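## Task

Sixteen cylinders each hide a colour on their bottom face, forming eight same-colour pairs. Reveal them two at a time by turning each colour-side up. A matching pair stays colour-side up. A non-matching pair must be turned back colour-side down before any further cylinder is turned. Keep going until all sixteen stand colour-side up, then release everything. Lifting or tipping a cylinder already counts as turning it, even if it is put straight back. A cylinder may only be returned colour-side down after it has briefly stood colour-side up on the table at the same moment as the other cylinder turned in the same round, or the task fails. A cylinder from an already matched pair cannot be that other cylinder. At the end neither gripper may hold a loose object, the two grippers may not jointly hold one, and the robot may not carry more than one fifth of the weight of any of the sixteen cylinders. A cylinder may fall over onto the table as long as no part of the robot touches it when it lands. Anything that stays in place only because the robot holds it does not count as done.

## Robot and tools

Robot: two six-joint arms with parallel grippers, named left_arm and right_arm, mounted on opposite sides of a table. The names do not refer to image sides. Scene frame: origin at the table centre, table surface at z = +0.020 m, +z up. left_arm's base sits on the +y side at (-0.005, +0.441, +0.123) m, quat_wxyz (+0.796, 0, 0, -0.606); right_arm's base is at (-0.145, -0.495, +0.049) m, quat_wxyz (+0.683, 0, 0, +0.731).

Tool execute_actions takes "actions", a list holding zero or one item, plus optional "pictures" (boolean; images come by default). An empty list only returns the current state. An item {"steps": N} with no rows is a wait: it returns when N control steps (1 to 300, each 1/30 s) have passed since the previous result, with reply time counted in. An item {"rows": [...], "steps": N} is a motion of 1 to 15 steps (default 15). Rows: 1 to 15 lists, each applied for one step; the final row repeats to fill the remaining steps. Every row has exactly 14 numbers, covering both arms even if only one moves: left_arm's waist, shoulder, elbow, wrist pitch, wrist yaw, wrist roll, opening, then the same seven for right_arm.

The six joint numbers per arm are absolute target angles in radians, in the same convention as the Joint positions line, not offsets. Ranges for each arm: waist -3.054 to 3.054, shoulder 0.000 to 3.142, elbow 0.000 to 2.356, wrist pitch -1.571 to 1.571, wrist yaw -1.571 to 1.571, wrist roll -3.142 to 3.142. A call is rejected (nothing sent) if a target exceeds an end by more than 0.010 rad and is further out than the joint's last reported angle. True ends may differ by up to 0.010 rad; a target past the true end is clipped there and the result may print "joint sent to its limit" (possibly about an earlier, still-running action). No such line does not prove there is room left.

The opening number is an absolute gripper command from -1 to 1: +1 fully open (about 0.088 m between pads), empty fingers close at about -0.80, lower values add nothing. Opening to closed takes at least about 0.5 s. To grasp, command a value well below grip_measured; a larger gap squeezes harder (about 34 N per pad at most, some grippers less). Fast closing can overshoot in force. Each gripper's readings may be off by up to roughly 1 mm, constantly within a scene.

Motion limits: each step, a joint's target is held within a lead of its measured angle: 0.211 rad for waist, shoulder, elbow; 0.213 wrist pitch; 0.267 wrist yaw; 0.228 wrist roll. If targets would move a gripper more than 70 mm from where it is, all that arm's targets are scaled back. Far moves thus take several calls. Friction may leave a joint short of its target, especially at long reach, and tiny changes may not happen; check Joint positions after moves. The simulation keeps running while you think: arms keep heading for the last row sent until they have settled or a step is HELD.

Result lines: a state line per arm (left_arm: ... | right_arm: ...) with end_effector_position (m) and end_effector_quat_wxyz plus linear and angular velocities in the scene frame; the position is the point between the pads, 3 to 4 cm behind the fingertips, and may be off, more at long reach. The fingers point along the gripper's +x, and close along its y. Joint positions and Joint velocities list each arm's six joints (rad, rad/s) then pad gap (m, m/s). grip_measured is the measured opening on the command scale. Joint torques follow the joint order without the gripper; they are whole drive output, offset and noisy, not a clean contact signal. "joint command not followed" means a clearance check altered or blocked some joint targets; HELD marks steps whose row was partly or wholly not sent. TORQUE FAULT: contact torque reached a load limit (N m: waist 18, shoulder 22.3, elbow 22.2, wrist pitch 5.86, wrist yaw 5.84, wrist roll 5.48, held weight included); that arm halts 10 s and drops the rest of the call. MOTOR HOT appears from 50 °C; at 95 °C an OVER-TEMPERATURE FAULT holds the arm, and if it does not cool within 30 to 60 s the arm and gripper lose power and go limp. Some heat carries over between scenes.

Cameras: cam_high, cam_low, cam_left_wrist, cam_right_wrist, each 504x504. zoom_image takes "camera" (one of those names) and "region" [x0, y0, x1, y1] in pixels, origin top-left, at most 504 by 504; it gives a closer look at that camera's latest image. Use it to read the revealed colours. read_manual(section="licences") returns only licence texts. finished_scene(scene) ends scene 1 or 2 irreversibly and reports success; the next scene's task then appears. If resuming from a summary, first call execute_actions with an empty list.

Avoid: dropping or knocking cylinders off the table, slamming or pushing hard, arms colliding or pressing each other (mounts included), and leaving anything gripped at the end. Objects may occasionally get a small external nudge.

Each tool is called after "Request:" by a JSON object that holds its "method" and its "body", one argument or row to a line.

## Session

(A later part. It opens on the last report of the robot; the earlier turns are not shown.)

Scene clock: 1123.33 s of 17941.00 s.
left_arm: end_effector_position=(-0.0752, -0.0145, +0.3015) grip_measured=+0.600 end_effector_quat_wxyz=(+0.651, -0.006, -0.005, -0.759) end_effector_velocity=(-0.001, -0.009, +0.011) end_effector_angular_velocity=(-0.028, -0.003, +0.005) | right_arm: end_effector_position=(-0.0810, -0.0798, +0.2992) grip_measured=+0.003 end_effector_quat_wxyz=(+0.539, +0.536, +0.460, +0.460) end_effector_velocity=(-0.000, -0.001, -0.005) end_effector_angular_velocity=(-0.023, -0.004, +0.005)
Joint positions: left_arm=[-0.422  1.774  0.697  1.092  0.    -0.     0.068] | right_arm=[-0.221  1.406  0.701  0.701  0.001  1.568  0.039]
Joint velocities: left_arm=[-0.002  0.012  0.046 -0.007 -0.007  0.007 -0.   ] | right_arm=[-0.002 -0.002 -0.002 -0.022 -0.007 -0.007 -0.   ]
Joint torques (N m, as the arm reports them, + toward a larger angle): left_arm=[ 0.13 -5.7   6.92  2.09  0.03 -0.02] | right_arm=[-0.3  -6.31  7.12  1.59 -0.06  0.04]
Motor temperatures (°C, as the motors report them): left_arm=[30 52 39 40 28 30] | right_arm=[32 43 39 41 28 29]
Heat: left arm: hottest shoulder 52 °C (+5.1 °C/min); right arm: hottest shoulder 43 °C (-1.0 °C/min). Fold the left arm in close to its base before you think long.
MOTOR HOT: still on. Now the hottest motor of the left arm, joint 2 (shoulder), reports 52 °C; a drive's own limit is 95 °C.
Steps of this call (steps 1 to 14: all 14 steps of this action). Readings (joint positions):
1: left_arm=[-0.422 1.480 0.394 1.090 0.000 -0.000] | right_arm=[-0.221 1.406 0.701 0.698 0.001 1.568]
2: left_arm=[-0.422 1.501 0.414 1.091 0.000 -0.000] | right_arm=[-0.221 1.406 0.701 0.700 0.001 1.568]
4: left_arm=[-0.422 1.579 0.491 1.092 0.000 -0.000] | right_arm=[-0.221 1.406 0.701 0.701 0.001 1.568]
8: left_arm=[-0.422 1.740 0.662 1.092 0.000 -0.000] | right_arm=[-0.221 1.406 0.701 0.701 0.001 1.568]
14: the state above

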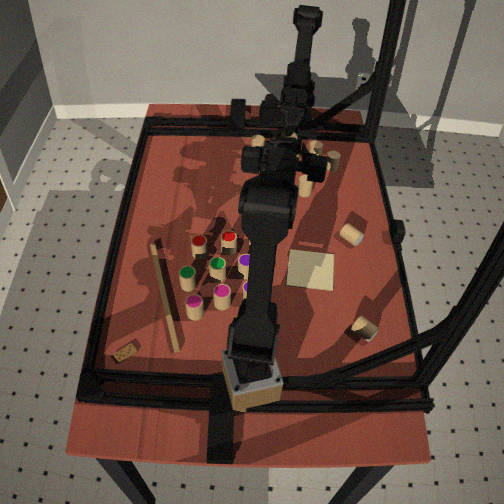

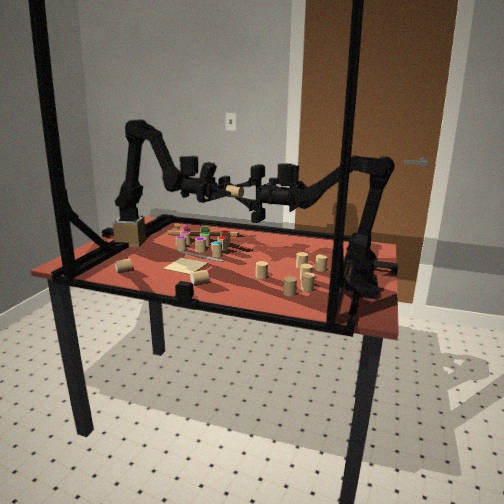

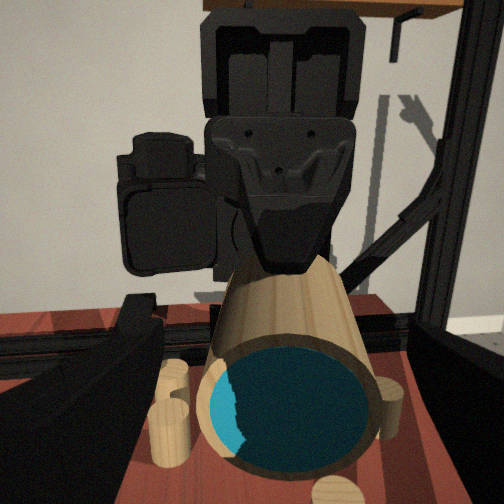

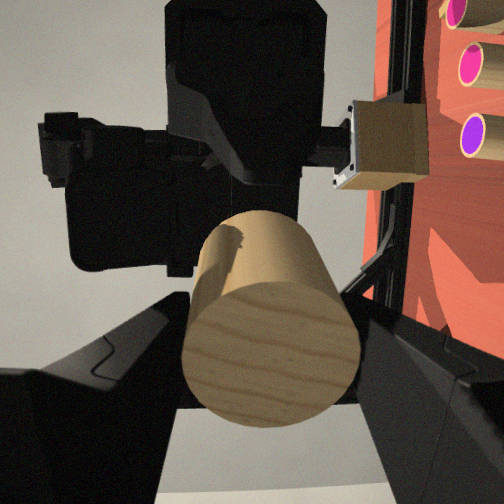

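Request:
{"method": "execute_actions", "body": {
  "actions": [
    {"rows":[[-0.42,1.783,0.708,1.093,0,0,0.5,-0.224,1.404,0.7,0.704,0,1.571,-0.3],[-0.42,1.783,0.708,1.093,0,0,0.4,-0.224,1.404,0.7,0.704,0,1.571,-0.3],[-0.42,1.783,0.708,1.093,0,0,0.3,-0.224,1.404,0.7,0.704,0,1.571,-0.3],[-0.42,1.783,0.708,1.093,0,0,0.2,-0.224,1.404,0.7,0.704,0,1.571,-0.3],[-0.42,1.783,0.708,1.093,0,0,0.15,-0.224,1.404,0.7,0.704,0,1.571,-0.3],[-0.42,1.783,0.708,1.093,0,0,0.1,-0.224,1.404,0.7,0.704,0,1.571,-0.3],[-0.42,1.783,0.708,1.093,0,0,0.06,-0.224,1.404,0.7,0.704,0,1.571,-0.3],[-0.42,1.783,0.708,1.093,0,0,0.03,-0.224,1.404,0.7,0.704,0,1.571,-0.3],[-0.42,1.783,0.708,1.093,0,0,-0.05,-0.224,1.404,0.7,0.704,0,1.571,-0.3],[-0.42,1.783,0.708,1.093,0,0,-0.15,-0.224,1.404,0.7,0.704,0,1.571,-0.3],[-0.42,1.783,0.708,1.093,0,0,-0.3,-0.224,1.404,0.7,0.704,0,1.571,-0.3]],"steps":14}
  ],
  "pictures": false
}}

Request:
{"method": "execute_actions", "body": {
  "actions": [
    {"rows":[[-0.42,1.783,0.708,1.093,0,0,-0.3,-0.224,1.404,0.7,0.704,0,1.571,0.6]],"steps":7}
  ],
  "pictures": false
}}

Request:
{"method": "execute_actions", "body": {
  "actions": [
    {"rows":[[-0.42,1.71,0.63,1.093,0,0,-0.3,-0.224,1.404,0.7,0.704,0,1.571,0.6],[-0.42,1.635,0.55,1.093,0,0,-0.3,-0.224,1.404,0.7,0.704,0,1.571,0.6],[-0.42,1.555,0.47,1.093,0,0,-0.3,-0.224,1.404,0.7,0.704,0,1.571,0.6],[-0.42,1.477,0.39,1.093,0,0,-0.3,-0.224,1.404,0.7,0.704,0,1.571,0.6]],"steps":8}
  ],
  "pictures": false
}}

Request:
{"method": "execute_actions", "body": {
  "actions": [
    {"rows":[[0.5,1.1,0.8,-0.935,0,0,-0.3,-0.59,1.3,1.3,-1.234,0,0,0.3]],"steps":15}
  ],
  "pictures": false
}}

Request:
{"method": "execute_actions", "body": {
  "actions": [
    {"rows":[[0.5,1.1,0.8,-0.935,0,0,-0.3,-0.59,1.3,1.3,-1.234,0,0,0.3]],"steps":15}
  ],
  "pictures": false
}}

Request:
{"method": "execute_actions", "body": {
  "actions": [
    {"rows":[[0.5,1.1,0.8,-0.935,0,0,-0.3,-0.59,1.537,1.2,-1.234,0,0,0.3]],"steps":8}
  ],
  "pictures": false
}}

Request:
{"method": "execute_actions", "body": {
  "actions": [
    {"rows":[[0.5,1.232,0.596,-0.935,0,0,-0.3,-0.59,1.537,1.2,-1.234,0,0,0.3]],"steps":12}
  ],
  "pictures": false
}}

Request:
{"method": "execute_actions", "body": {
  "actions": [
    {"rows":[[0.5,1.25,0.575,-0.896,0,0,-0.3,-0.59,1.543,1.174,-1.2,0,0,0.3],[0.5,1.27,0.554,-0.855,0,0,-0.3,-0.59,1.55,1.148,-1.168,0,0,0.3],[0.5,1.291,0.534,-0.814,0,0,-0.3,-0.59,1.556,1.122,-1.135,0,0,0.3],[0.5,1.313,0.515,-0.773,0,0,-0.3,-0.59,1.562,1.096,-1.103,0,0,0.3],[0.5,1.336,0.496,-0.731,0,0,-0.3,-0.59,1.568,1.07,-1.07,0,0,0.3],[0.5,1.36,0.478,-0.689,0,0,-0.3,-0.59,1.575,1.043,-1.038,0,0,0.3],[0.5,1.386,0.46,-0.645,0,0,-0.3,-0.59,1.581,1.017,-1.005,0,0,0.3],[0.5,1.413,0.443,-0.601,0,0,-0.3,-0.59,1.581,1.017,-1.005,0,0,0.3],[0.5,1.441,0.427,-0.557,0,0,-0.3,-0.59,1.581,1.017,-1.005,0,0,0.3],[0.5,1.47,0.412,-0.513,0,0,-0.3,-0.59,1.581,1.017,-1.005,0,0,0.3],[0.5,1.5,0.397,-0.468,0,0,-0.3,-0.59,1.581,1.017,-1.005,0,0,0.3]],"steps":15}
  ],
  "pictures": false
}}

Request:
{"method": "execute_actions", "body": {
  "actions": [
    {"steps":6}
  ]
}}

Scene clock: 1136.77 s of 17941.00 s.
left_arm: end_effector_position=(-0.0750, -0.0155, +0.3018) grip_measured=+0.029 end_effector_quat_wxyz=(+0.652, -0.006, -0.005, -0.759) end_effector_velocity=(-0.002, +0.001, -0.001) end_effector_angular_velocity=(+0.006, -0.008, -0.010) | right_arm: end_effector_position=(-0.0811, -0.0798, +0.2990) grip_measured=+0.003 end_effector_quat_wxyz=(+0.538, +0.536, +0.461, +0.460) end_effector_velocity=(-0.000, -0.001, +0.000) end_effector_angular_velocity=(-0.004, -0.007, +0.005)
Joint positions: left_arm=[-0.421  1.777  0.701  1.092  0.    -0.     0.04 ] | right_arm=[-0.222  1.406  0.701  0.701  0.     1.569  0.039]
Joint velocities: left_arm=[-0.002 -0.002 -0.002 -0.007  0.007  0.007 -0.   ] | right_arm=[-0.002 -0.007 -0.002 -0.007 -0.007 -0.007 -0.   ]
Joint torques (N m, as the arm reports them, + toward a larger angle): left_arm=[ 0.09 -5.8   6.93  2.07  0.04 -0.01] | right_arm=[-0.2  -6.35  7.12  1.62 -0.02  0.06]
Motor temperatures (°C, as the motors report them): left_arm=[30 51 40 42 28 30] | right_arm=[32 42 39 43 28 29]
Heat: left arm: hottest shoulder 51 °C (+3.0 °C/min); right arm: hottest wrist pitch 43 °C (+1.0 °C/min). Fold the left arm in close to its base before you think long.
MOTOR HOT: still on. Now the hottest motor of the left arm, joint 2 (shoulder), reports 51 °C; a drive's own limit is 95 °C.
Steps of this call (steps 1 to 15: the robot went on to your last target; steps 16 to 389: nothing new was sent; steps 390 to 403: all 14 steps of this action). Readings (joint positions):
390: left_arm=[-0.421 1.776 0.701 1.092 0.000 -0.000] | right_arm=[-0.222 1.406 0.701 0.701 0.001 1.569]
391: left_arm=[-0.421 1.776 0.701 1.092 0.000 -0.000] | right_arm=[-0.222 1.406 0.701 0.701 0.001 1.569]
393: left_arm=[-0.421 1.776 0.701 1.092 0.000 -0.000] | right_arm=[-0.222 1.406 0.701 0.701 0.001 1.569]
397: left_arm=[-0.421 1.776 0.701 1.092 0.000 -0.000] | right_arm=[-0.222 1.406 0.701 0.701 0.001 1.569]
403: the state above

Scene clock: 1137.00 s of 17941.00 s.
left_arm: end_effector_position=(-0.0750, -0.0156, +0.3014) grip_measured=+0.029 end_effector_quat_wxyz=(+0.652, -0.006, -0.005, -0.759) end_effector_velocity=(+0.002, +0.000, -0.001) end_effector_angular_velocity=(+0.011, +0.021, +0.009) | right_arm: end_effector_position=(-0.0810, -0.0798, +0.2991) grip_measured=+0.510 end_effector_quat_wxyz=(+0.538, +0.536, +0.460, +0.460) end_effector_velocity=(-0.002, -0.000, -0.002) end_effector_angular_velocity=(-0.011, -0.021, +0.020)
Joint positions: left_arm=[-0.421  1.777  0.701  1.092  0.    -0.     0.04 ] | right_arm=[-0.222  1.406  0.701  0.702  0.     1.569  0.064]
Joint velocities: left_arm=[ 0.002 -0.002 -0.002 -0.007 -0.007 -0.022  0.   ] | right_arm=[-0.002 -0.002 -0.002 -0.007 -0.022 -0.022  0.174]
Joint torques (N m, as the arm reports them, + toward a larger angle): left_arm=[ 0.12 -5.88  6.91  2.07  0.03 -0.02] | right_arm=[-0.26 -6.24  7.17  1.54 -0.02  0.03]
Motor temperatures (°C, as the motors report them): left_arm=[30 51 40 42 28 30] | right_arm=[32 42 39 43 28 29]
Heat: left arm: hottest shoulder 51 °C (+3.0 °C/min); right arm: hottest wrist pitch 43 °C (+1.0 °C/min). Fold the left arm in close to its base before you think long.
MOTOR HOT: still on. Now the hottest motor of the left arm, joint 2 (shoulder), reports 51 °C; a drive's own limit is 95 °C.
Steps of this call (steps 1 to 7: all 7 steps of this action). Readings (joint positions):
1: left_arm=[-0.421 1.777 0.701 1.092 0.000 -0.000] | right_arm=[-0.222 1.406 0.701 0.701 0.000 1.569]
2: left_arm=[-0.421 1.777 0.701 1.092 0.000 -0.000] | right_arm=[-0.222 1.406 0.701 0.701 0.000 1.569]
4: left_arm=[-0.421 1.777 0.701 1.092 0.000 -0.000] | right_arm=[-0.222 1.406 0.701 0.702 0.000 1.569]
7: the state above

Scene clock: 1137.27 s of 17941.00 s.
left_arm: end_effector_position=(-0.0638, +0.0578, +0.3022) grip_measured=+0.029 end_effector_quat_wxyz=(+0.652, -0.002, -0.002, -0.759) end_effector_velocity=(+0.012, +0.076, +0.006) end_effector_angular_velocity=(-0.023, +0.026, +0.005) | right_arm: end_effector_position=(-0.0810, -0.0798, +0.2992) grip_measured=+0.598 end_effector_quat_wxyz=(+0.538, +0.536, +0.460, +0.460) end_effector_velocity=(-0.002, -0.000, -0.002) end_effector_angular_velocity=(-0.008, -0.006, +0.020)
Joint positions: left_arm=[-0.421  1.503  0.415  1.093  0.    -0.     0.04 ] | right_arm=[-0.222  1.406  0.701  0.702  0.     1.569  0.068]
Joint velocities: left_arm=[-0.002 -0.315 -0.281 -0.007 -0.007 -0.022 -0.   ] | right_arm=[-0.002 -0.002 -0.002 -0.007 -0.022 -0.007  0.001]
Joint torques (N m, as the arm reports them, + toward a larger angle): left_arm=[ 0.06 -4.78  5.63  2.02  0.03 -0.02] | right_arm=[-0.21 -6.45  7.17  1.55 -0.03  0.05]
Motor temperatures (°C, as the motors report them): left_arm=[30 51 40 42 28 30] | right_arm=[32 42 39 43 28 29]
Heat: left arm: hottest shoulder 51 °C (+3.0 °C/min); right arm: hottest wrist pitch 43 °C (+1.0 °C/min). Fold the left arm in close to its base before you think long.
MOTOR HOT: still on. Now the hottest motor of the left arm, joint 2 (shoulder), reports 51 °C; a drive's own limit is 95 °C.
Steps of this call (steps 1 to 8: all 8 steps of this action). Readings (joint positions):
1: left_arm=[-0.421 1.769 0.691 1.092 0.000 -0.000] | right_arm=[-0.222 1.406 0.701 0.702 0.000 1.569]
2: left_arm=[-0.421 1.743 0.661 1.091 0.000 -0.000] | right_arm=[-0.222 1.406 0.701 0.702 0.000 1.569]
4: left_arm=[-0.421 1.640 0.545 1.088 0.000 -0.000] | right_arm=[-0.222 1.406 0.701 0.702 0.000 1.569]
8: the state above

Scene clock: 1137.77 s of 17941.00 s.
left_arm: end_effector_position=(+0.1519, +0.1040, +0.4691) grip_measured=+0.029 end_effector_quat_wxyz=(+0.841, -0.034, -0.054, -0.537) end_effector_velocity=(+0.621, +0.334, -0.120) end_effector_angular_velocity=(+0.991, +0.481, +1.923) | right_arm: end_effector_position=(+0.0593, -0.1380, +0.4468) grip_measured=+0.301 end_effector_quat_wxyz=(+0.812, +0.299, +0.214, +0.454) end_effector_velocity=(-0.072, -0.125, -0.064) end_effector_angular_velocity=(-2.016, -1.310, +0.180)
Joint positions: left_arm=[ 0.17   1.115  0.786  0.457  0.006 -0.001  0.04 ] | right_arm=[-0.588  1.296  1.284 -0.065  0.001  0.75   0.054]
Joint velocities: left_arm=[ 1.873 -0.354  0.281 -1.736 -0.051 -0.007 -0.   ] | right_arm=[-0.007 -0.315  0.486 -1.897 -0.022 -2.147 -0.001]
Joint torques (N m, as the arm reports them, + toward a larger angle): left_arm=[-0.17 -2.33  6.82  1.21 -0.07 -0.01] | right_arm=[-0.17 -3.06  5.69  0.52 -0.05 -0.1 ]
Motor temperatures (°C, as the motors report them): left_arm=[30 51 40 42 28 30] | right_arm=[32 42 39 43 28 29]
Heat: left arm: hottest shoulder 51 °C (+3.0 °C/min); right arm: hottest wrist pitch 43 °C (+1.0 °C/min). Fold the left arm in close to its base before you think long.
MOTOR HOT: still on. Now the hottest motor of the left arm, joint 2 (shoulder), reports 51 °C; a drive's own limit is 95 °C.
Steps of this call (steps 1 to 15: all 15 steps of this action). Readings (joint positions):
1: left_arm=[-0.409 1.481 0.427 1.054 0.009 -0.000] | right_arm=[-0.232 1.399 0.716 0.668 -0.009 1.540]
2: left_arm=[-0.379 1.460 0.449 1.004 0.011 -0.001] | right_arm=[-0.263 1.393 0.742 0.619 -0.012 1.498]
4: left_arm=[-0.312 1.408 0.507 0.944 0.010 -0.001] | right_arm=[-0.338 1.378 0.806 0.545 -0.007 1.416]
8: left_arm=[-0.183 1.288 0.630 0.814 0.009 -0.001] | right_arm=[-0.493 1.341 0.967 0.370 -0.002 1.231]
15: the state above

Scene clock: 1138.27 s of 17941.00 s.
left_arm: end_effector_position=(+0.2031, +0.2246, +0.2848) grip_measured=+0.028 end_effector_quat_wxyz=(+0.843, +0.158, +0.370, -0.357) end_effector_velocity=(-0.221, +0.234, -0.295) end_effector_angular_velocity=(+1.448, +1.379, +0.007) | right_arm: end_effector_position=(+0.0046, -0.2335, +0.2785) grip_measured=+0.300 end_effector_quat_wxyz=(+0.750, -0.247, +0.437, +0.430) end_effector_velocity=(-0.191, -0.328, -0.217) end_effector_angular_velocity=(-1.768, +0.938, +0.155)
Joint positions: left_arm=[ 0.497  1.103  0.796 -0.52  -0.004 -0.     0.04 ] | right_arm=[-0.588  1.298  1.303 -1.057  0.001  0.014  0.054]
Joint velocities: left_arm=[ 0.007 -0.002 -0.002 -2.    -0.007  0.007 -0.   ] | right_arm=[-0.002 -0.002 -0.002 -2.    -0.022 -0.168 -0.   ]
Joint torques (N m, as the arm reports them, + toward a larger angle): left_arm=[ 0.2  -3.61  8.13  1.63  0.15 -0.03] | right_arm=[-0.16 -4.71  6.68  0.72 -0.08 -0.11]
Motor temperatures (°C, as the motors report them): left_arm=[30 51 40 42 28 30] | right_arm=[32 42 39 43 28 29]
Heat: left arm: hottest shoulder 51 °C (+3.0 °C/min); right arm: hottest wrist pitch 43 °C (+1.0 °C/min). Fold the left arm in close to its base before you think long.
MOTOR HOT: still on. Now the hottest motor of the left arm, joint 2 (shoulder), reports 51 °C; a drive's own limit is 95 °C.
Steps of this call (steps 1 to 15: all 15 steps of this action). Readings (joint positions):
1: left_arm=[0.231 1.107 0.792 0.398 0.005 -0.001] | right_arm=[-0.588 1.288 1.296 -0.128 0.001 0.680]
2: left_arm=[0.290 1.103 0.795 0.340 0.005 -0.001] | right_arm=[-0.588 1.285 1.302 -0.193 0.001 0.609]
4: left_arm=[0.401 1.103 0.796 0.212 0.002 -0.001] | right_arm=[-0.588 1.285 1.304 -0.328 0.001 0.468]
8: left_arm=[0.492 1.103 0.796 -0.057 -0.004 -0.000] | right_arm=[-0.588 1.298 1.303 -0.596 0.001 0.187]
15: the state above

Scene clock: 1138.53 s of 17941.00 s.
left_arm: end_effector_position=(+0.1538, +0.2762, +0.2408) grip_measured=+0.030 end_effector_quat_wxyz=(+0.757, +0.224, +0.524, -0.320) end_effector_velocity=(-0.035, +0.037, -0.020) end_effector_angular_velocity=(+0.180, +0.168, +0.007) | right_arm: end_effector_position=(-0.0150, -0.2677, +0.1705) grip_measured=+0.300 end_effector_quat_wxyz=(+0.611, -0.355, +0.614, +0.352) end_effector_velocity=(-0.036, -0.061, -0.102) end_effector_angular_velocity=(-0.457, +0.287, -0.015)
Joint positions: left_arm=[ 0.498  1.103  0.795 -0.905 -0.004  0.     0.04 ] | right_arm=[-0.588  1.544  1.193 -1.226  0.001  0.004  0.054]
Joint velocities: left_arm=[-0.002 -0.002 -0.007 -0.242 -0.007 -0.007 -0.   ] | right_arm=[-0.007  0.222 -0.193 -0.125 -0.022  0.007 -0.   ]
Joint torques (N m, as the arm reports them, + toward a larger angle): left_arm=[ 0.2  -3.26  7.82  0.99  0.14 -0.02] | right_arm=[-0.15 -8.92  8.57  0.22 -0.07 -0.06]
Motor temperatures (°C, as the motors report them): left_arm=[30 51 40 42 28 30] | right_arm=[32 42 39 43 28 29]
Heat: left arm: hottest shoulder 51 °C (+3.0 °C/min); right arm: hottest wrist pitch 43 °C (+1.0 °C/min). Fold the left arm in close to its base before you think long.
MOTOR HOT: still on. Now the hottest motor of the left arm, joint 2 (shoulder), reports 51 °C; a drive's own limit is 95 °C.
Steps of this call (steps 1 to 8: all 8 steps of this action). Readings (joint positions):
1: left_arm=[0.497 1.103 0.796 -0.587 -0.004 -0.000] | right_arm=[-0.588 1.316 1.295 -1.107 0.001 0.011]
2: left_arm=[0.497 1.103 0.796 -0.653 -0.004 -0.000] | right_arm=[-0.588 1.339 1.286 -1.134 0.001 0.009]
4: left_arm=[0.497 1.103 0.796 -0.784 -0.004 -0.000] | right_arm=[-0.588 1.425 1.260 -1.179 0.001 0.006]
8: the state above

Scene clock: 1138.93 s of 17941.00 s.
left_arm: end_effector_position=(+0.1089, +0.3228, +0.1593) grip_measured=+0.028 end_effector_quat_wxyz=(+0.650, +0.278, +0.652, -0.275) end_effector_velocity=(-0.008, +0.006, +0.001) end_effector_angular_velocity=(+0.028, +0.037, +0.020) | right_arm: end_effector_position=(-0.0155, -0.2686, +0.1709) grip_measured=+0.300 end_effector_quat_wxyz=(+0.609, -0.356, +0.615, +0.352) end_effector_velocity=(-0.002, -0.003, -0.001) end_effector_angular_velocity=(-0.007, +0.012, +0.005)
Joint positions: left_arm=[ 0.498  1.234  0.593 -0.934 -0.004  0.     0.04 ] | right_arm=[-0.588  1.543  1.194 -1.232  0.001  0.003  0.054]
Joint velocities: left_arm=[-0.002 -0.002  0.002 -0.051  0.007 -0.022 -0.   ] | right_arm=[-0.002 -0.002 -0.007 -0.007 -0.007 -0.007 -0.   ]
Joint torques (N m, as the arm reports them, + toward a larger angle): left_arm=[ 0.19 -2.95  6.38  0.45  0.15 -0.05] | right_arm=[-0.18 -6.89  6.89 -0.02 -0.08 -0.09]
Motor temperatures (°C, as the motors report them): left_arm=[30 51 40 42 28 30] | right_arm=[32 42 39 43 28 29]
Heat: left arm: hottest shoulder 51 °C (+3.0 °C/min); right arm: hottest wrist pitch 43 °C (+1.0 °C/min). Fold the left arm in close to its base before you think long.
MOTOR HOT: still on. Now the hottest motor of the left arm, joint 2 (shoulder), reports 51 °C; a drive's own limit is 95 °C.
Steps of this call (steps 1 to 12: all 12 steps of this action). Readings (joint positions):
1: left_arm=[0.498 1.114 0.774 -0.900 -0.004 0.000] | right_arm=[-0.588 1.547 1.191 -1.229 0.001 0.003]
2: left_arm=[0.498 1.129 0.747 -0.898 -0.004 0.000] | right_arm=[-0.588 1.547 1.191 -1.230 0.001 0.003]
4: left_arm=[0.498 1.187 0.669 -0.925 -0.004 0.000] | right_arm=[-0.588 1.543 1.194 -1.230 0.001 0.003]
8: left_arm=[0.498 1.234 0.593 -0.941 -0.004 0.000] | right_arm=[-0.588 1.543 1.194 -1.232 0.001 0.003]
12: the state above

Scene clock: 1139.43 s of 17941.00 s.
left_arm: end_effector_position=(+0.1088, +0.3229, +0.0828) grip_measured=+0.027 end_effector_quat_wxyz=(+0.649, +0.279, +0.653, -0.274) end_effector_velocity=(-0.001, +0.005, -0.035) end_effector_angular_velocity=(-0.008, -0.038, -0.010) | right_arm: end_effector_position=(-0.0145, -0.2669, +0.1202) grip_measured=+0.300 end_effector_quat_wxyz=(+0.615, -0.353, +0.610, +0.355) end_effector_velocity=(+0.003, +0.001, -0.002) end_effector_angular_velocity=(+0.007, -0.013, +0.034)
Joint positions: left_arm=[ 0.498  1.49   0.403 -0.492 -0.004  0.     0.04 ] | right_arm=[-0.588  1.577  1.022 -1.008  0.001  0.003  0.054]
Joint velocities: left_arm=[-0.002  0.12  -0.105  0.256 -0.022  0.007 -0.   ] | right_arm=[-0.002  0.002 -0.007  0.022  0.007 -0.037 -0.   ]
Joint torques (N m, as the arm reports them, + toward a larger angle): left_arm=[ 0.19 -3.03  4.65  0.82  0.14 -0.05] | right_arm=[-0.18 -5.82  5.55  0.13 -0.08 -0.08]
Motor temperatures (°C, as the motors report them): left_arm=[30 50 40 42 28 30] | right_arm=[32 42 39 43 28 29]
Heat: left arm: hottest shoulder 50 °C (+2.0 °C/min); right arm: hottest wrist pitch 43 °C (+1.0 °C/min). Fold the left arm in close to its base before you think long.
MOTOR HOT: still on. Now the hottest motor of the left arm, joint 2 (shoulder), reports 50 °C; a drive's own limit is 95 °C.
Steps of this call (steps 1 to 15: all 15 steps of this action). Readings (joint positions):
1: left_arm=[0.498 1.235 0.591 -0.929 -0.004 0.000] | right_arm=[-0.588 1.543 1.193 -1.229 0.001 0.003]
2: left_arm=[0.498 1.240 0.585 -0.906 -0.004 0.000] | right_arm=[-0.588 1.543 1.186 -1.211 0.001 0.003]
4: left_arm=[0.498 1.266 0.562 -0.844 -0.004 0.000] | right_arm=[-0.588 1.543 1.158 -1.159 0.001 0.003]
8: left_arm=[0.498 1.354 0.488 -0.695 -0.004 0.000] | right_arm=[-0.588 1.560 1.063 -1.051 0.001 0.003]
15: the state above

Scene clock: 1139.63 s of 17941.00 s.
left_arm: end_effector_position=(+0.1106, +0.3210, +0.0816) grip_measured=+0.027 end_effector_quat_wxyz=(+0.653, +0.277, +0.649, -0.276) end_effector_velocity=(-0.002, -0.001, -0.001) end_effector_angular_velocity=(-0.003, +0.007, -0.015) | right_arm: end_effector_position=(-0.0144, -0.2666, +0.1202) grip_measured=+0.300 end_effector_quat_wxyz=(+0.615, -0.353, +0.609, +0.355) end_effector_velocity=(-0.001, -0.000, +0.001) end_effector_angular_velocity=(+0.001, +0.008, +0.005)
Joint positions: left_arm=[ 0.498  1.495  0.401 -0.472 -0.004  0.     0.04 ] | right_arm=[-0.588  1.577  1.022 -1.007  0.001  0.003  0.054]
Joint velocities: left_arm=[-0.007  0.007 -0.002  0.007  0.007  0.007 -0.   ] | right_arm=[-0.002 -0.002  0.002 -0.007 -0.007 -0.007 -0.   ]
Joint torques (N m, as the arm reports them, + toward a larger angle): left_arm=[ 0.19 -2.86  4.03  0.65  0.14 -0.04] | right_arm=[-0.23 -5.79  5.44  0.22 -0.08 -0.06]
Motor temperatures (°C, as the motors report them): left_arm=[30 50 40 42 28 30] | right_arm=[32 42 39 43 28 29]
Heat: left arm: hottest shoulder 50 °C (+2.0 °C/min); right arm: hottest wrist pitch 43 °C (+1.0 °C/min). Fold the left arm in close to its base before you think long.
MOTOR HOT: still on. Now the hottest motor of the left arm, joint 2 (shoulder), reports 50 °C; a drive's own limit is 95 °C.
Steps of this call (steps 1 to 6: the robot went on to your last target). Readings (joint positions):
1: left_arm=[0.498 1.492 0.401 -0.484 -0.004 0.000] | right_arm=[-0.588 1.577 1.022 -1.008 0.001 0.003]
2: left_arm=[0.498 1.494 0.401 -0.478 -0.004 0.000] | right_arm=[-0.588 1.577 1.022 -1.008 0.001 0.003]
4: left_arm=[0.498 1.494 0.401 -0.473 -0.004 0.000] | right_arm=[-0.588 1.577 1.022 -1.007 0.001 0.003]
6: the state above

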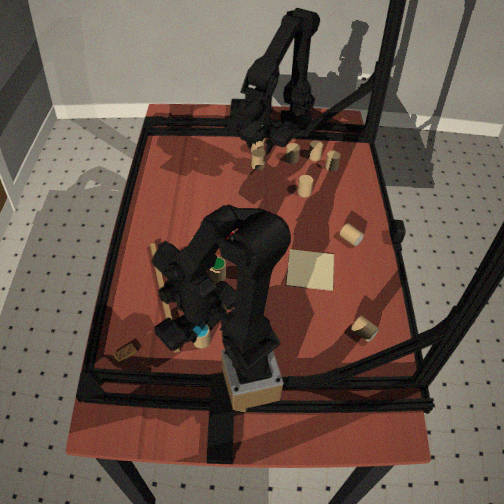

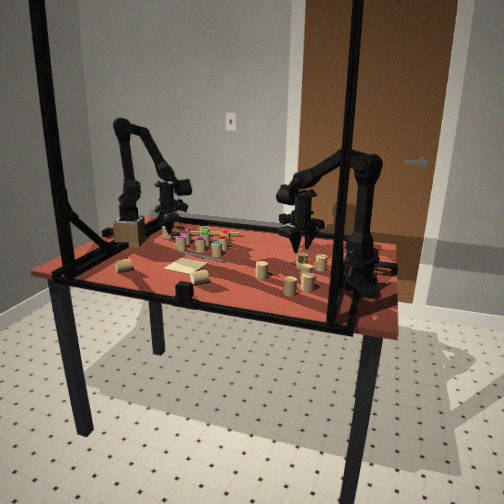

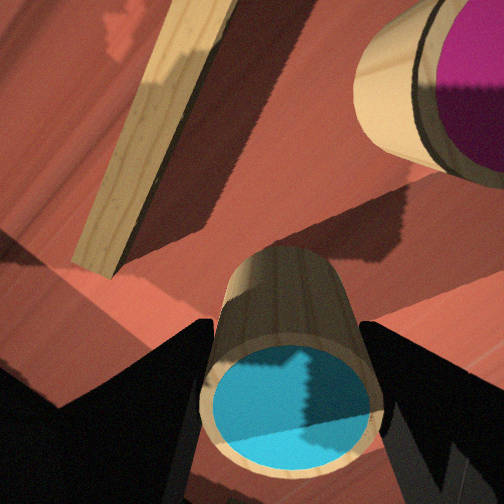

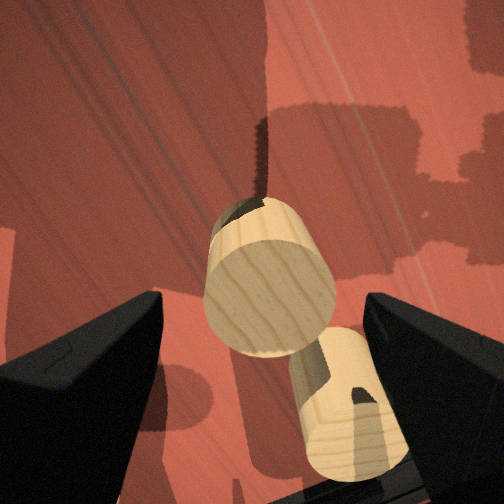

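Request:
{"method": "execute_actions", "body": {
  "actions": [
    {"rows":[[0.5,1.508,0.39,-0.46,0,0,-0.3,-0.599,1.581,1.017,-1.005,0,0,0.27],[0.5,1.508,0.39,-0.46,0,0,-0.3,-0.599,1.581,1.017,-1.005,0,0,0.27],[0.5,1.508,0.39,-0.46,0,0,-0.3,-0.599,1.591,1.004,-0.985,0,0,0.27],[0.5,1.508,0.39,-0.46,0,0,-0.3,-0.599,1.601,0.99,-0.965,0,0,0.27],[0.5,1.508,0.39,-0.46,0,0,-0.3,-0.599,1.611,0.977,-0.944,0,0,0.27],[0.5,1.508,0.39,-0.46,0,0,0,-0.599,1.621,0.964,-0.924,0,0,0.27],[0.5,1.508,0.39,-0.46,0,0,0.1,-0.599,1.631,0.95,-0.904,0,0,0.27],[0.5,1.508,0.39,-0.46,0,0,0.2,-0.599,1.641,0.937,-0.883,0,0,0.27],[0.5,1.508,0.39,-0.46,0,0,0.3,-0.599,1.65,0.924,-0.863,0,0,0.27]],"steps":13}
  ],
  "pictures": false
}}

Request:
{"method": "execute_actions", "body": {
  "actions": [
    {"rows":[[0.5,1.441,0.427,-0.557,0,0,0.3,-0.599,1.65,0.924,-0.863,0,0,0.27],[0.5,1.386,0.46,-0.645,0,0,0.3,-0.599,1.65,0.924,-0.863,0,0,0.27],[0.5,1.336,0.496,-0.731,0,0,0.3,-0.599,1.65,0.924,-0.863,0,0,0.2],[0.5,1.29,0.534,-0.814,0,0,0.3,-0.599,1.65,0.924,-0.863,0,0,0.15],[0.5,1.232,0.596,-0.935,0,0,0.3,-0.599,1.65,0.924,-0.863,0,0,0.1],[0.5,1.232,0.596,-0.935,0,0,0.3,-0.599,1.65,0.924,-0.863,0,0,0.06],[0.5,1.232,0.596,-0.935,0,0,0.3,-0.599,1.65,0.924,-0.863,0,0,0.03],[0.5,1.2,0.65,-0.935,0,0,0.3,-0.599,1.65,0.924,-0.863,0,0,-0.05],[0.5,1.1,0.7,-0.8,0,0,0.3,-0.599,1.65,0.924,-0.863,0,0,-0.15],[0.5,1.0,0.7,-0.6,0,0,0.3,-0.599,1.65,0.924,-0.863,0,0,-0.3]],"steps":13}
  ],
  "pictures": false
}}

Request:
{"method": "execute_actions", "body": {
  "actions": [
    {"rows":[[-0.42,1.0,0.5,0.5,0,0,0.6,-0.599,1.625,0.975,-0.93,0,0,-0.3],[-0.42,1.0,0.5,0.5,0,0,0.6,-0.599,1.6,1.03,-1.005,0,0,-0.3],[-0.42,1.0,0.5,0.5,0,0,0.6,-0.599,1.578,1.085,-1.08,0,0,-0.3],[-0.42,1.0,0.5,0.5,0,0,0.6,-0.599,1.557,1.14,-1.157,0,0,-0.3],[-0.42,1.0,0.5,0.5,0,0,0.6,-0.599,1.537,1.2,-1.234,0,0,-0.3]],"steps":10}
  ],
  "pictures": false
}}

Request:
{"method": "execute_actions", "body": {
  "actions": [
    {"rows":[[-0.42,1.0,0.5,0.5,0,0,0.6,-0.222,1.3,1.3,0,0,1.571,-0.3]],"steps":15}
  ],
  "pictures": false
}}

Request:
{"method": "execute_actions", "body": {
  "actions": [
    {"rows":[[-0.42,1.477,0.39,1.09,0,0,0.6,-0.222,1.404,0.7,0.704,0,1.571,-0.3]],"steps":15}
  ],
  "pictures": false
}}

Request:
{"method": "execute_actions", "body": {
  "actions": [
    {"rows":[[-0.42,1.477,0.39,1.09,0,0,0.6,-0.222,1.404,0.7,0.704,0,1.571,-0.3]],"steps":8}
  ],
  "pictures": false
}}

Request:
{"method": "execute_actions", "body": {
  "actions": [
    {"rows":[[-0.42,1.53,0.44,1.093,0,0,0.6,-0.222,1.404,0.7,0.704,0,1.571,-0.3],[-0.42,1.58,0.495,1.093,0,0,0.6,-0.222,1.404,0.7,0.704,0,1.571,-0.3],[-0.42,1.635,0.55,1.093,0,0,0.6,-0.222,1.404,0.7,0.704,0,1.571,-0.3],[-0.42,1.69,0.6,1.093,0,0,0.6,-0.222,1.404,0.7,0.704,0,1.571,-0.3],[-0.42,1.74,0.655,1.093,0,0,0.6,-0.222,1.404,0.7,0.704,0,1.571,-0.3],[-0.42,1.783,0.708,1.093,0,0,0.6,-0.222,1.404,0.7,0.704,0,1.571,-0.3]],"steps":14}
  ]
}}

Scene clock: 1152.70 s of 17941.00 s.
left_arm: end_effector_position=(+0.1096, +0.3220, +0.0794) grip_measured=+0.264 end_effector_quat_wxyz=(+0.651, +0.278, +0.650, -0.275) end_effector_velocity=(-0.001, +0.002, -0.000) end_effector_angular_velocity=(+0.010, -0.000, +0.005) | right_arm: end_effector_position=(-0.0142, -0.2707, +0.0831) grip_measured=+0.270 end_effector_quat_wxyz=(+0.609, -0.354, +0.618, +0.348) end_effector_velocity=(-0.006, -0.015, -0.035) end_effector_angular_velocity=(-0.052, +0.022, -0.015)
Joint positions: left_arm=[ 0.498  1.503  0.395 -0.462 -0.004  0.     0.052] | right_arm=[-0.596  1.642  0.93  -0.875  0.001  0.003  0.052]
Joint velocities: left_arm=[-0.002 -0.002 -0.002 -0.007 -0.007 -0.007  0.021] | right_arm=[-0.007  0.051 -0.1    0.095  0.007  0.007 -0.   ]
Joint torques (N m, as the arm reports them, + toward a larger angle): left_arm=[ 0.13 -2.7   3.76  0.61  0.12 -0.04] | right_arm=[-0.21 -5.85  5.7   0.36 -0.08 -0.06]
Motor temperatures (°C, as the motors report them): left_arm=[30 48 39 40 28 30] | right_arm=[32 41 39 41 28 29]
Heat: left arm: hottest shoulder 48 °C (+0.0 °C/min); right arm: hottest shoulder 41 °C (-2.0 °C/min). Fold the left arm in close to its base before you think long.
MOTOR HOT: still on. Now the hottest motor of the left arm, joint 2 (shoulder), reports 48 °C; a drive's own limit is 95 °C.
Steps of this call (steps 1 to 30: the robot went on to your last target; steps 31 to 379: nothing new was sent; steps 380 to 392: all 13 steps of this action). Readings (joint positions):
380: left_arm=[0.498 1.497 0.399 -0.468 -0.004 0.000] | right_arm=[-0.589 1.578 1.022 -1.007 0.001 0.003]
381: left_arm=[0.498 1.499 0.398 -0.465 -0.004 0.000] | right_arm=[-0.591 1.578 1.022 -1.007 0.001 0.003]
383: left_arm=[0.498 1.502 0.396 -0.464 -0.004 0.000] | right_arm=[-0.595 1.578 1.015 -0.991 0.001 0.003]
387: left_arm=[0.498 1.503 0.395 -0.462 -0.004 0.000] | right_arm=[-0.596 1.604 0.978 -0.925 0.001 0.003]
392: the state above

Scene clock: 1153.13 s of 17941.00 s.
left_arm: end_effector_position=(+0.1665, +0.2631, +0.2288) grip_measured=+0.300 end_effector_quat_wxyz=(+0.794, +0.199, +0.466, -0.336) end_effector_velocity=(+0.229, -0.235, +0.526) end_effector_angular_velocity=(-1.868, -1.824, +0.010) | right_arm: end_effector_position=(-0.0132, -0.2695, +0.0824) grip_measured=+0.004 end_effector_quat_wxyz=(+0.611, -0.353, +0.616, +0.349) end_effector_velocity=(+0.001, +0.002, +0.001) end_effector_angular_velocity=(+0.014, +0.000, +0.005)
Joint positions: left_arm=[ 0.498  1.064  0.672 -0.672 -0.004  0.     0.054] | right_arm=[-0.597  1.643  0.929 -0.865  0.002  0.002  0.039]
Joint velocities: left_arm=[-0.007 -0.984  0.52   1.106 -0.022 -0.007 -0.   ] | right_arm=[-0.002 -0.002  0.002  0.007 -0.007 -0.007  0.001]
Joint torques (N m, as the arm reports them, + toward a larger angle): left_arm=[ 0.19 -2.27  6.16  0.81  0.12 -0.04] | right_arm=[-0.19 -5.55  5.2   0.2  -0.09 -0.06]
Motor temperatures (°C, as the motors report them): left_arm=[30 48 39 40 28 30] | right_arm=[32 41 39 41 28 29]
Heat: left arm: hottest shoulder 48 °C (+0.0 °C/min); right arm: hottest shoulder 41 °C (-2.0 °C/min). Fold the left arm in close to its base before you think long.
MOTOR HOT: still on. Now the hottest motor of the left arm, joint 2 (shoulder), reports 48 °C; a drive's own limit is 95 °C.
Steps of this call (steps 1 to 13: all 13 steps of this action). Readings (joint positions):
1: left_arm=[0.498 1.495 0.399 -0.482 -0.004 0.000] | right_arm=[-0.596 1.643 0.929 -0.872 0.001 0.003]
2: left_arm=[0.498 1.473 0.411 -0.533 -0.004 -0.000] | right_arm=[-0.596 1.643 0.929 -0.869 0.001 0.003]
4: left_arm=[0.498 1.397 0.452 -0.664 -0.004 -0.000] | right_arm=[-0.596 1.643 0.929 -0.865 0.001 0.003]
8: left_arm=[0.498 1.253 0.582 -0.867 -0.004 -0.000] | right_arm=[-0.596 1.643 0.929 -0.865 0.001 0.003]
13: the state above

Scene clock: 1153.47 s of 17941.00 s.
left_arm: end_effector_position=(+0.0436, +0.1333, +0.2740) grip_measured=+0.595 end_effector_quat_wxyz=(+0.736, +0.170, +0.197, -0.626) end_effector_velocity=(-0.556, -0.301, +0.375) end_effector_angular_velocity=(-1.953, -0.297, -1.915) | right_arm: end_effector_position=(-0.0109, -0.2656, +0.1736) grip_measured=+0.004 end_effector_quat_wxyz=(+0.621, -0.348, +0.607, +0.354) end_effector_velocity=(-0.018, -0.029, +0.062) end_effector_angular_velocity=(-0.037, +0.029, +0.020)
Joint positions: left_arm=[-0.114  1.008  0.501 -0.018 -0.006  0.001  0.068] | right_arm=[-0.597  1.534  1.196 -1.211  0.002  0.002  0.039]
Joint velocities: left_arm=[-1.912 -0.042 -0.007  1.941  0.007 -0.007  0.003] | right_arm=[-0.002 -0.115  0.139 -0.3   -0.007 -0.022 -0.   ]
Joint torques (N m, as the arm reports them, + toward a larger angle): left_arm=[-0.44 -3.34  7.64  1.74  0.19 -0.06] | right_arm=[-0.21 -5.04  5.6  -0.06 -0.08 -0.04]
Motor temperatures (°C, as the motors report them): left_arm=[30 48 39 40 28 30] | right_arm=[32 41 39 41 28 29]
Heat: left arm: hottest shoulder 48 °C (+0.0 °C/min); right arm: hottest shoulder 41 °C (-2.0 °C/min). Fold the left arm in close to its base before you think long.
MOTOR HOT: still on. Now the hottest motor of the left arm, joint 2 (shoulder), reports 48 °C; a drive's own limit is 95 °C.
Steps of this call (steps 1 to 10: all 10 steps of this action). Readings (joint positions):
1: left_arm=[0.474 1.034 0.659 -0.601 -0.017 0.000] | right_arm=[-0.597 1.643 0.934 -0.876 0.002 0.002]
2: left_arm=[0.411 1.009 0.628 -0.521 -0.015 0.001] | right_arm=[-0.597 1.642 0.951 -0.916 0.002 0.002]
4: left_arm=[0.276 1.000 0.560 -0.409 -0.006 0.001] | right_arm=[-0.597 1.626 1.016 -1.029 0.002 0.002]
8: left_arm=[0.014 1.009 0.501 -0.155 -0.005 0.001] | right_arm=[-0.597 1.553 1.172 -1.184 0.002 0.002]
10: the state above

Scene clock: 1153.97 s of 17941.00 s.
left_arm: end_effector_position=(-0.0555, +0.1049, +0.3841) grip_measured=+0.600 end_effector_quat_wxyz=(+0.653, +0.001, +0.001, -0.758) end_effector_velocity=(-0.004, +0.001, +0.004) end_effector_angular_velocity=(-0.028, -0.003, -0.015) | right_arm: end_effector_position=(-0.0837, -0.1028, +0.3747) grip_measured=+0.004 end_effector_quat_wxyz=(+0.731, +0.192, +0.411, +0.510) end_effector_velocity=(+0.026, +0.166, +0.379) end_effector_angular_velocity=(+2.178, +1.591, -0.843)
Joint positions: left_arm=[-0.417  1.     0.502  0.496  0.002  0.     0.068] | right_arm=[-0.225  1.309  1.292 -0.4   -0.002  0.871  0.039]
Joint velocities: left_arm=[-0.007  0.002 -0.007  0.037  0.007  0.007  0.   ] | right_arm=[-0.002 -0.002 -0.007  1.912 -0.007  2.088 -0.   ]
Joint torques (N m, as the arm reports them, + toward a larger angle): left_arm=[-0.2  -2.81  7.58  2.06 -0.02 -0.02] | right_arm=[ 0.16 -6.75  8.42  1.62  0.06  0.09]
Motor temperatures (°C, as the motors report them): left_arm=[30 48 39 40 28 30] | right_arm=[32 41 39 41 28 29]
Heat: left arm: hottest shoulder 48 °C (+0.0 °C/min); right arm: hottest shoulder 41 °C (-2.0 °C/min). Fold the left arm in close to its base before you think long.
MOTOR HOT: still on. Now the hottest motor of the left arm, joint 2 (shoulder), reports 48 °C; a drive's own limit is 95 °C.
Steps of this call (steps 1 to 15: all 15 steps of this action). Readings (joint positions):
1: left_arm=[-0.176 1.007 0.501 0.044 -0.006 0.001] | right_arm=[-0.586 1.516 1.202 -1.198 0.009 0.032]
2: left_arm=[-0.238 1.007 0.501 0.105 -0.006 0.001] | right_arm=[-0.554 1.497 1.204 -1.155 0.011 0.077]
4: left_arm=[-0.345 1.006 0.501 0.233 0.001 0.001] | right_arm=[-0.474 1.444 1.226 -1.068 0.007 0.162]
8: left_arm=[-0.411 1.002 0.501 0.445 0.002 0.000] | right_arm=[-0.303 1.348 1.273 -0.864 0.003 0.378]
15: the state above

Scene clock: 1154.47 s of 17941.00 s.
left_arm: end_effector_position=(-0.0616, +0.0653, +0.3017) grip_measured=+0.600 end_effector_quat_wxyz=(+0.652, -0.000, -0.000, -0.758) end_effector_velocity=(-0.000, -0.003, -0.008) end_effector_angular_velocity=(+0.008, +0.006, +0.005) | right_arm: end_effector_position=(-0.0807, -0.0837, +0.2497) grip_measured=+0.003 end_effector_quat_wxyz=(+0.586, +0.482, +0.511, +0.404) end_effector_velocity=(+0.011, +0.096, +0.456) end_effector_angular_velocity=(+2.135, -0.210, -0.002)
Joint positions: left_arm=[-0.417  1.468  0.388  1.082  0.002  0.     0.068] | right_arm=[-0.225  1.42   0.692  0.517 -0.002  1.556  0.039]
Joint velocities: left_arm=[-0.002  0.042 -0.002  0.037 -0.007 -0.007 -0.   ] | right_arm=[ 0.002 -0.002 -0.007  2.147 -0.022  0.125  0.   ]
Joint torques (N m, as the arm reports them, + toward a larger angle): left_arm=[-0.25 -3.83  6.33  2.28 -0.02 -0.03] | right_arm=[ 0.15 -7.94  8.25  1.74  0.04  0.07]
Motor temperatures (°C, as the motors report them): left_arm=[30 47 39 40 28 30] | right_arm=[32 41 39 41 28 29]
Heat: left arm: hottest shoulder 47 °C (-1.0 °C/min); right arm: hottest shoulder 41 °C (-2.0 °C/min).
MOTOR HOT: cleared. Now the hottest motor of the left arm, joint 2 (shoulder), reports 47 °C.
Steps of this call (steps 1 to 15: all 15 steps of this action). Readings (joint positions):
1: left_arm=[-0.417 1.030 0.485 0.556 0.002 0.000] | right_arm=[-0.225 1.316 1.273 -0.328 -0.002 0.929]
2: left_arm=[-0.417 1.078 0.469 0.642 0.002 0.000] | right_arm=[-0.225 1.318 1.243 -0.268 -0.002 0.984]
4: left_arm=[-0.417 1.204 0.435 0.757 0.002 0.000] | right_arm=[-0.225 1.332 1.160 -0.162 -0.002 1.099]
8: left_arm=[-0.417 1.434 0.391 0.984 0.002 0.000] | right_arm=[-0.225 1.392 0.921 0.086 -0.002 1.368]
15: the state above

Scene clock: 1154.73 s of 17941.00 s.
left_arm: end_effector_position=(-0.0616, +0.0651, +0.3021) grip_measured=+0.600 end_effector_quat_wxyz=(+0.652, -0.002, -0.002, -0.758) end_effector_velocity=(+0.001, +0.000, -0.003) end_effector_angular_velocity=(+0.013, +0.006, +0.015) | right_arm: end_effector_position=(-0.0801, -0.0799, +0.2968) grip_measured=+0.003 end_effector_quat_wxyz=(+0.541, +0.533, +0.463, +0.457) end_effector_velocity=(+0.004, -0.001, +0.024) end_effector_angular_velocity=(+0.112, +0.004, -0.025)
Joint positions: left_arm=[-0.417  1.471  0.388  1.087  0.002  0.     0.068] | right_arm=[-0.225  1.406  0.701  0.691 -0.002  1.568  0.039]
Joint velocities: left_arm=[-0.007  0.002 -0.002 -0.007 -0.022 -0.007 -0.   ] | right_arm=[-0.002 -0.002 -0.002  0.11   0.022  0.022 -0.   ]
Joint torques (N m, as the arm reports them, + toward a larger angle): left_arm=[-0.23 -3.76  6.34  2.17 -0.02 -0.04] | right_arm=[ 0.17 -6.44  7.13  1.79  0.05  0.05]
Motor temperatures (°C, as the motors report them): left_arm=[30 47 39 40 28 30] | right_arm=[32 41 39 41 28 29]
Heat: left arm: hottest shoulder 47 °C (-1.0 °C/min); right arm: hottest shoulder 41 °C (-2.0 °C/min).
Steps of this call (steps 1 to 8: all 8 steps of this action). Readings (joint positions):
1: left_arm=[-0.417 1.470 0.388 1.083 0.002 0.000] | right_arm=[-0.225 1.419 0.694 0.582 -0.002 1.560]
2: left_arm=[-0.417 1.470 0.388 1.085 0.002 0.000] | right_arm=[-0.225 1.414 0.697 0.626 -0.002 1.562]
4: left_arm=[-0.417 1.471 0.388 1.087 0.002 0.000] | right_arm=[-0.225 1.407 0.701 0.671 -0.002 1.565]
8: the state above

Scene clock: 1155.20 s of 17941.00 s.
left_arm: end_effector_position=(-0.0737, -0.0147, +0.3014) grip_measured=+0.600 end_effector_quat_wxyz=(+0.652, -0.006, -0.005, -0.758) end_effector_velocity=(+0.001, -0.010, +0.011) end_effector_angular_velocity=(-0.025, +0.012, +0.019) | right_arm: end_effector_position=(-0.0803, -0.0799, +0.2990) grip_measured=+0.002 end_effector_quat_wxyz=(+0.539, +0.535, +0.460, +0.460) end_effector_velocity=(+0.002, -0.001, -0.004) end_effector_angular_velocity=(-0.013, -0.005, +0.000)
Joint positions: left_arm=[-0.418  1.774  0.697  1.092  0.002  0.     0.068] | right_arm=[-0.224  1.406  0.701  0.701 -0.002  1.568  0.039]
Joint velocities: left_arm=[-0.002  0.012  0.046 -0.007 -0.022 -0.007 -0.   ] | right_arm=[-0.007 -0.002 -0.007 -0.007 -0.007 -0.007 -0.   ]
Joint torques (N m, as the arm reports them, + toward a larger angle): left_arm=[-0.25 -5.68  7.14  2.1  -0.02 -0.04] | right_arm=[ 0.29 -6.37  7.1   1.61  0.02  0.04]
Motor temperatures (°C, as the motors report them): left_arm=[30 47 39 40 28 30] | right_arm=[32 41 39 41 28 29]
Heat: left arm: hottest shoulder 47 °C (-1.0 °C/min); right arm: hottest shoulder 41 °C (-2.0 °C/min).
Steps of this call (steps 1 to 14: all 14 steps of this action). Readings (joint positions):
1: left_arm=[-0.417 1.480 0.395 1.090 0.002 0.000] | right_arm=[-0.225 1.406 0.701 0.696 -0.002 1.568]
2: left_arm=[-0.418 1.502 0.415 1.091 0.002 0.000] | right_arm=[-0.224 1.406 0.701 0.699 -0.002 1.568]
4: left_arm=[-0.418 1.580 0.493 1.091 0.002 0.000] | right_arm=[-0.224 1.406 0.701 0.701 -0.002 1.568]
8: left_arm=[-0.418 1.740 0.662 1.092 0.002 0.000] | right_arm=[-0.224 1.406 0.701 0.701 -0.002 1.568]
14: the state above

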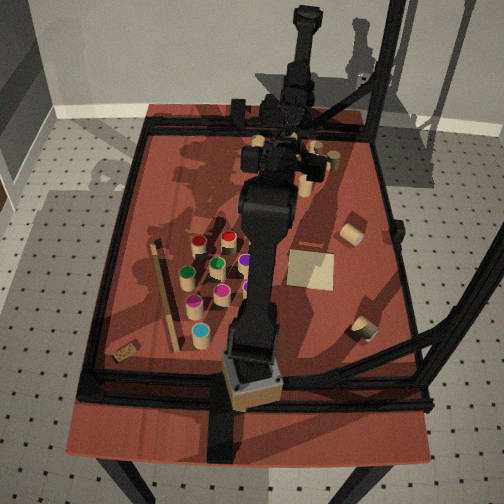

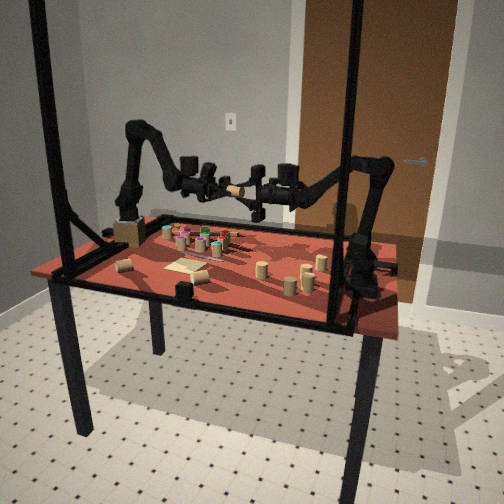

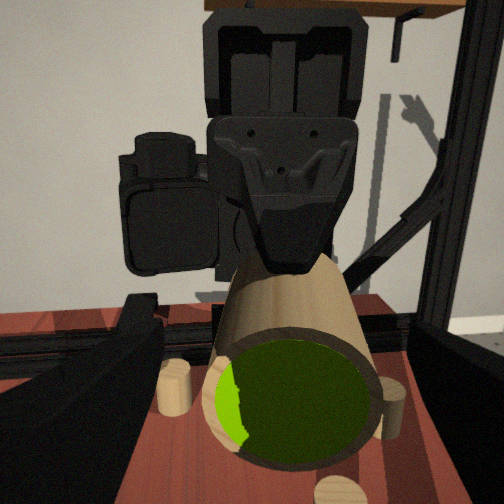

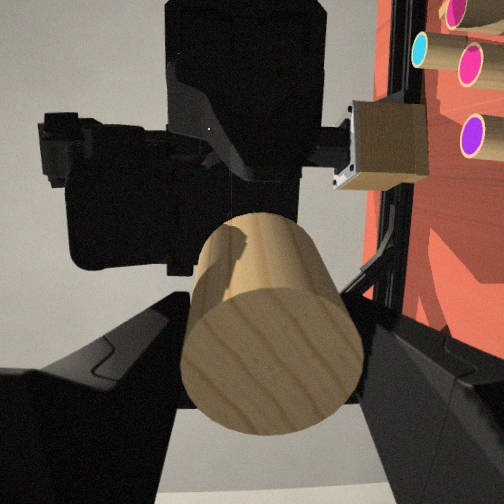

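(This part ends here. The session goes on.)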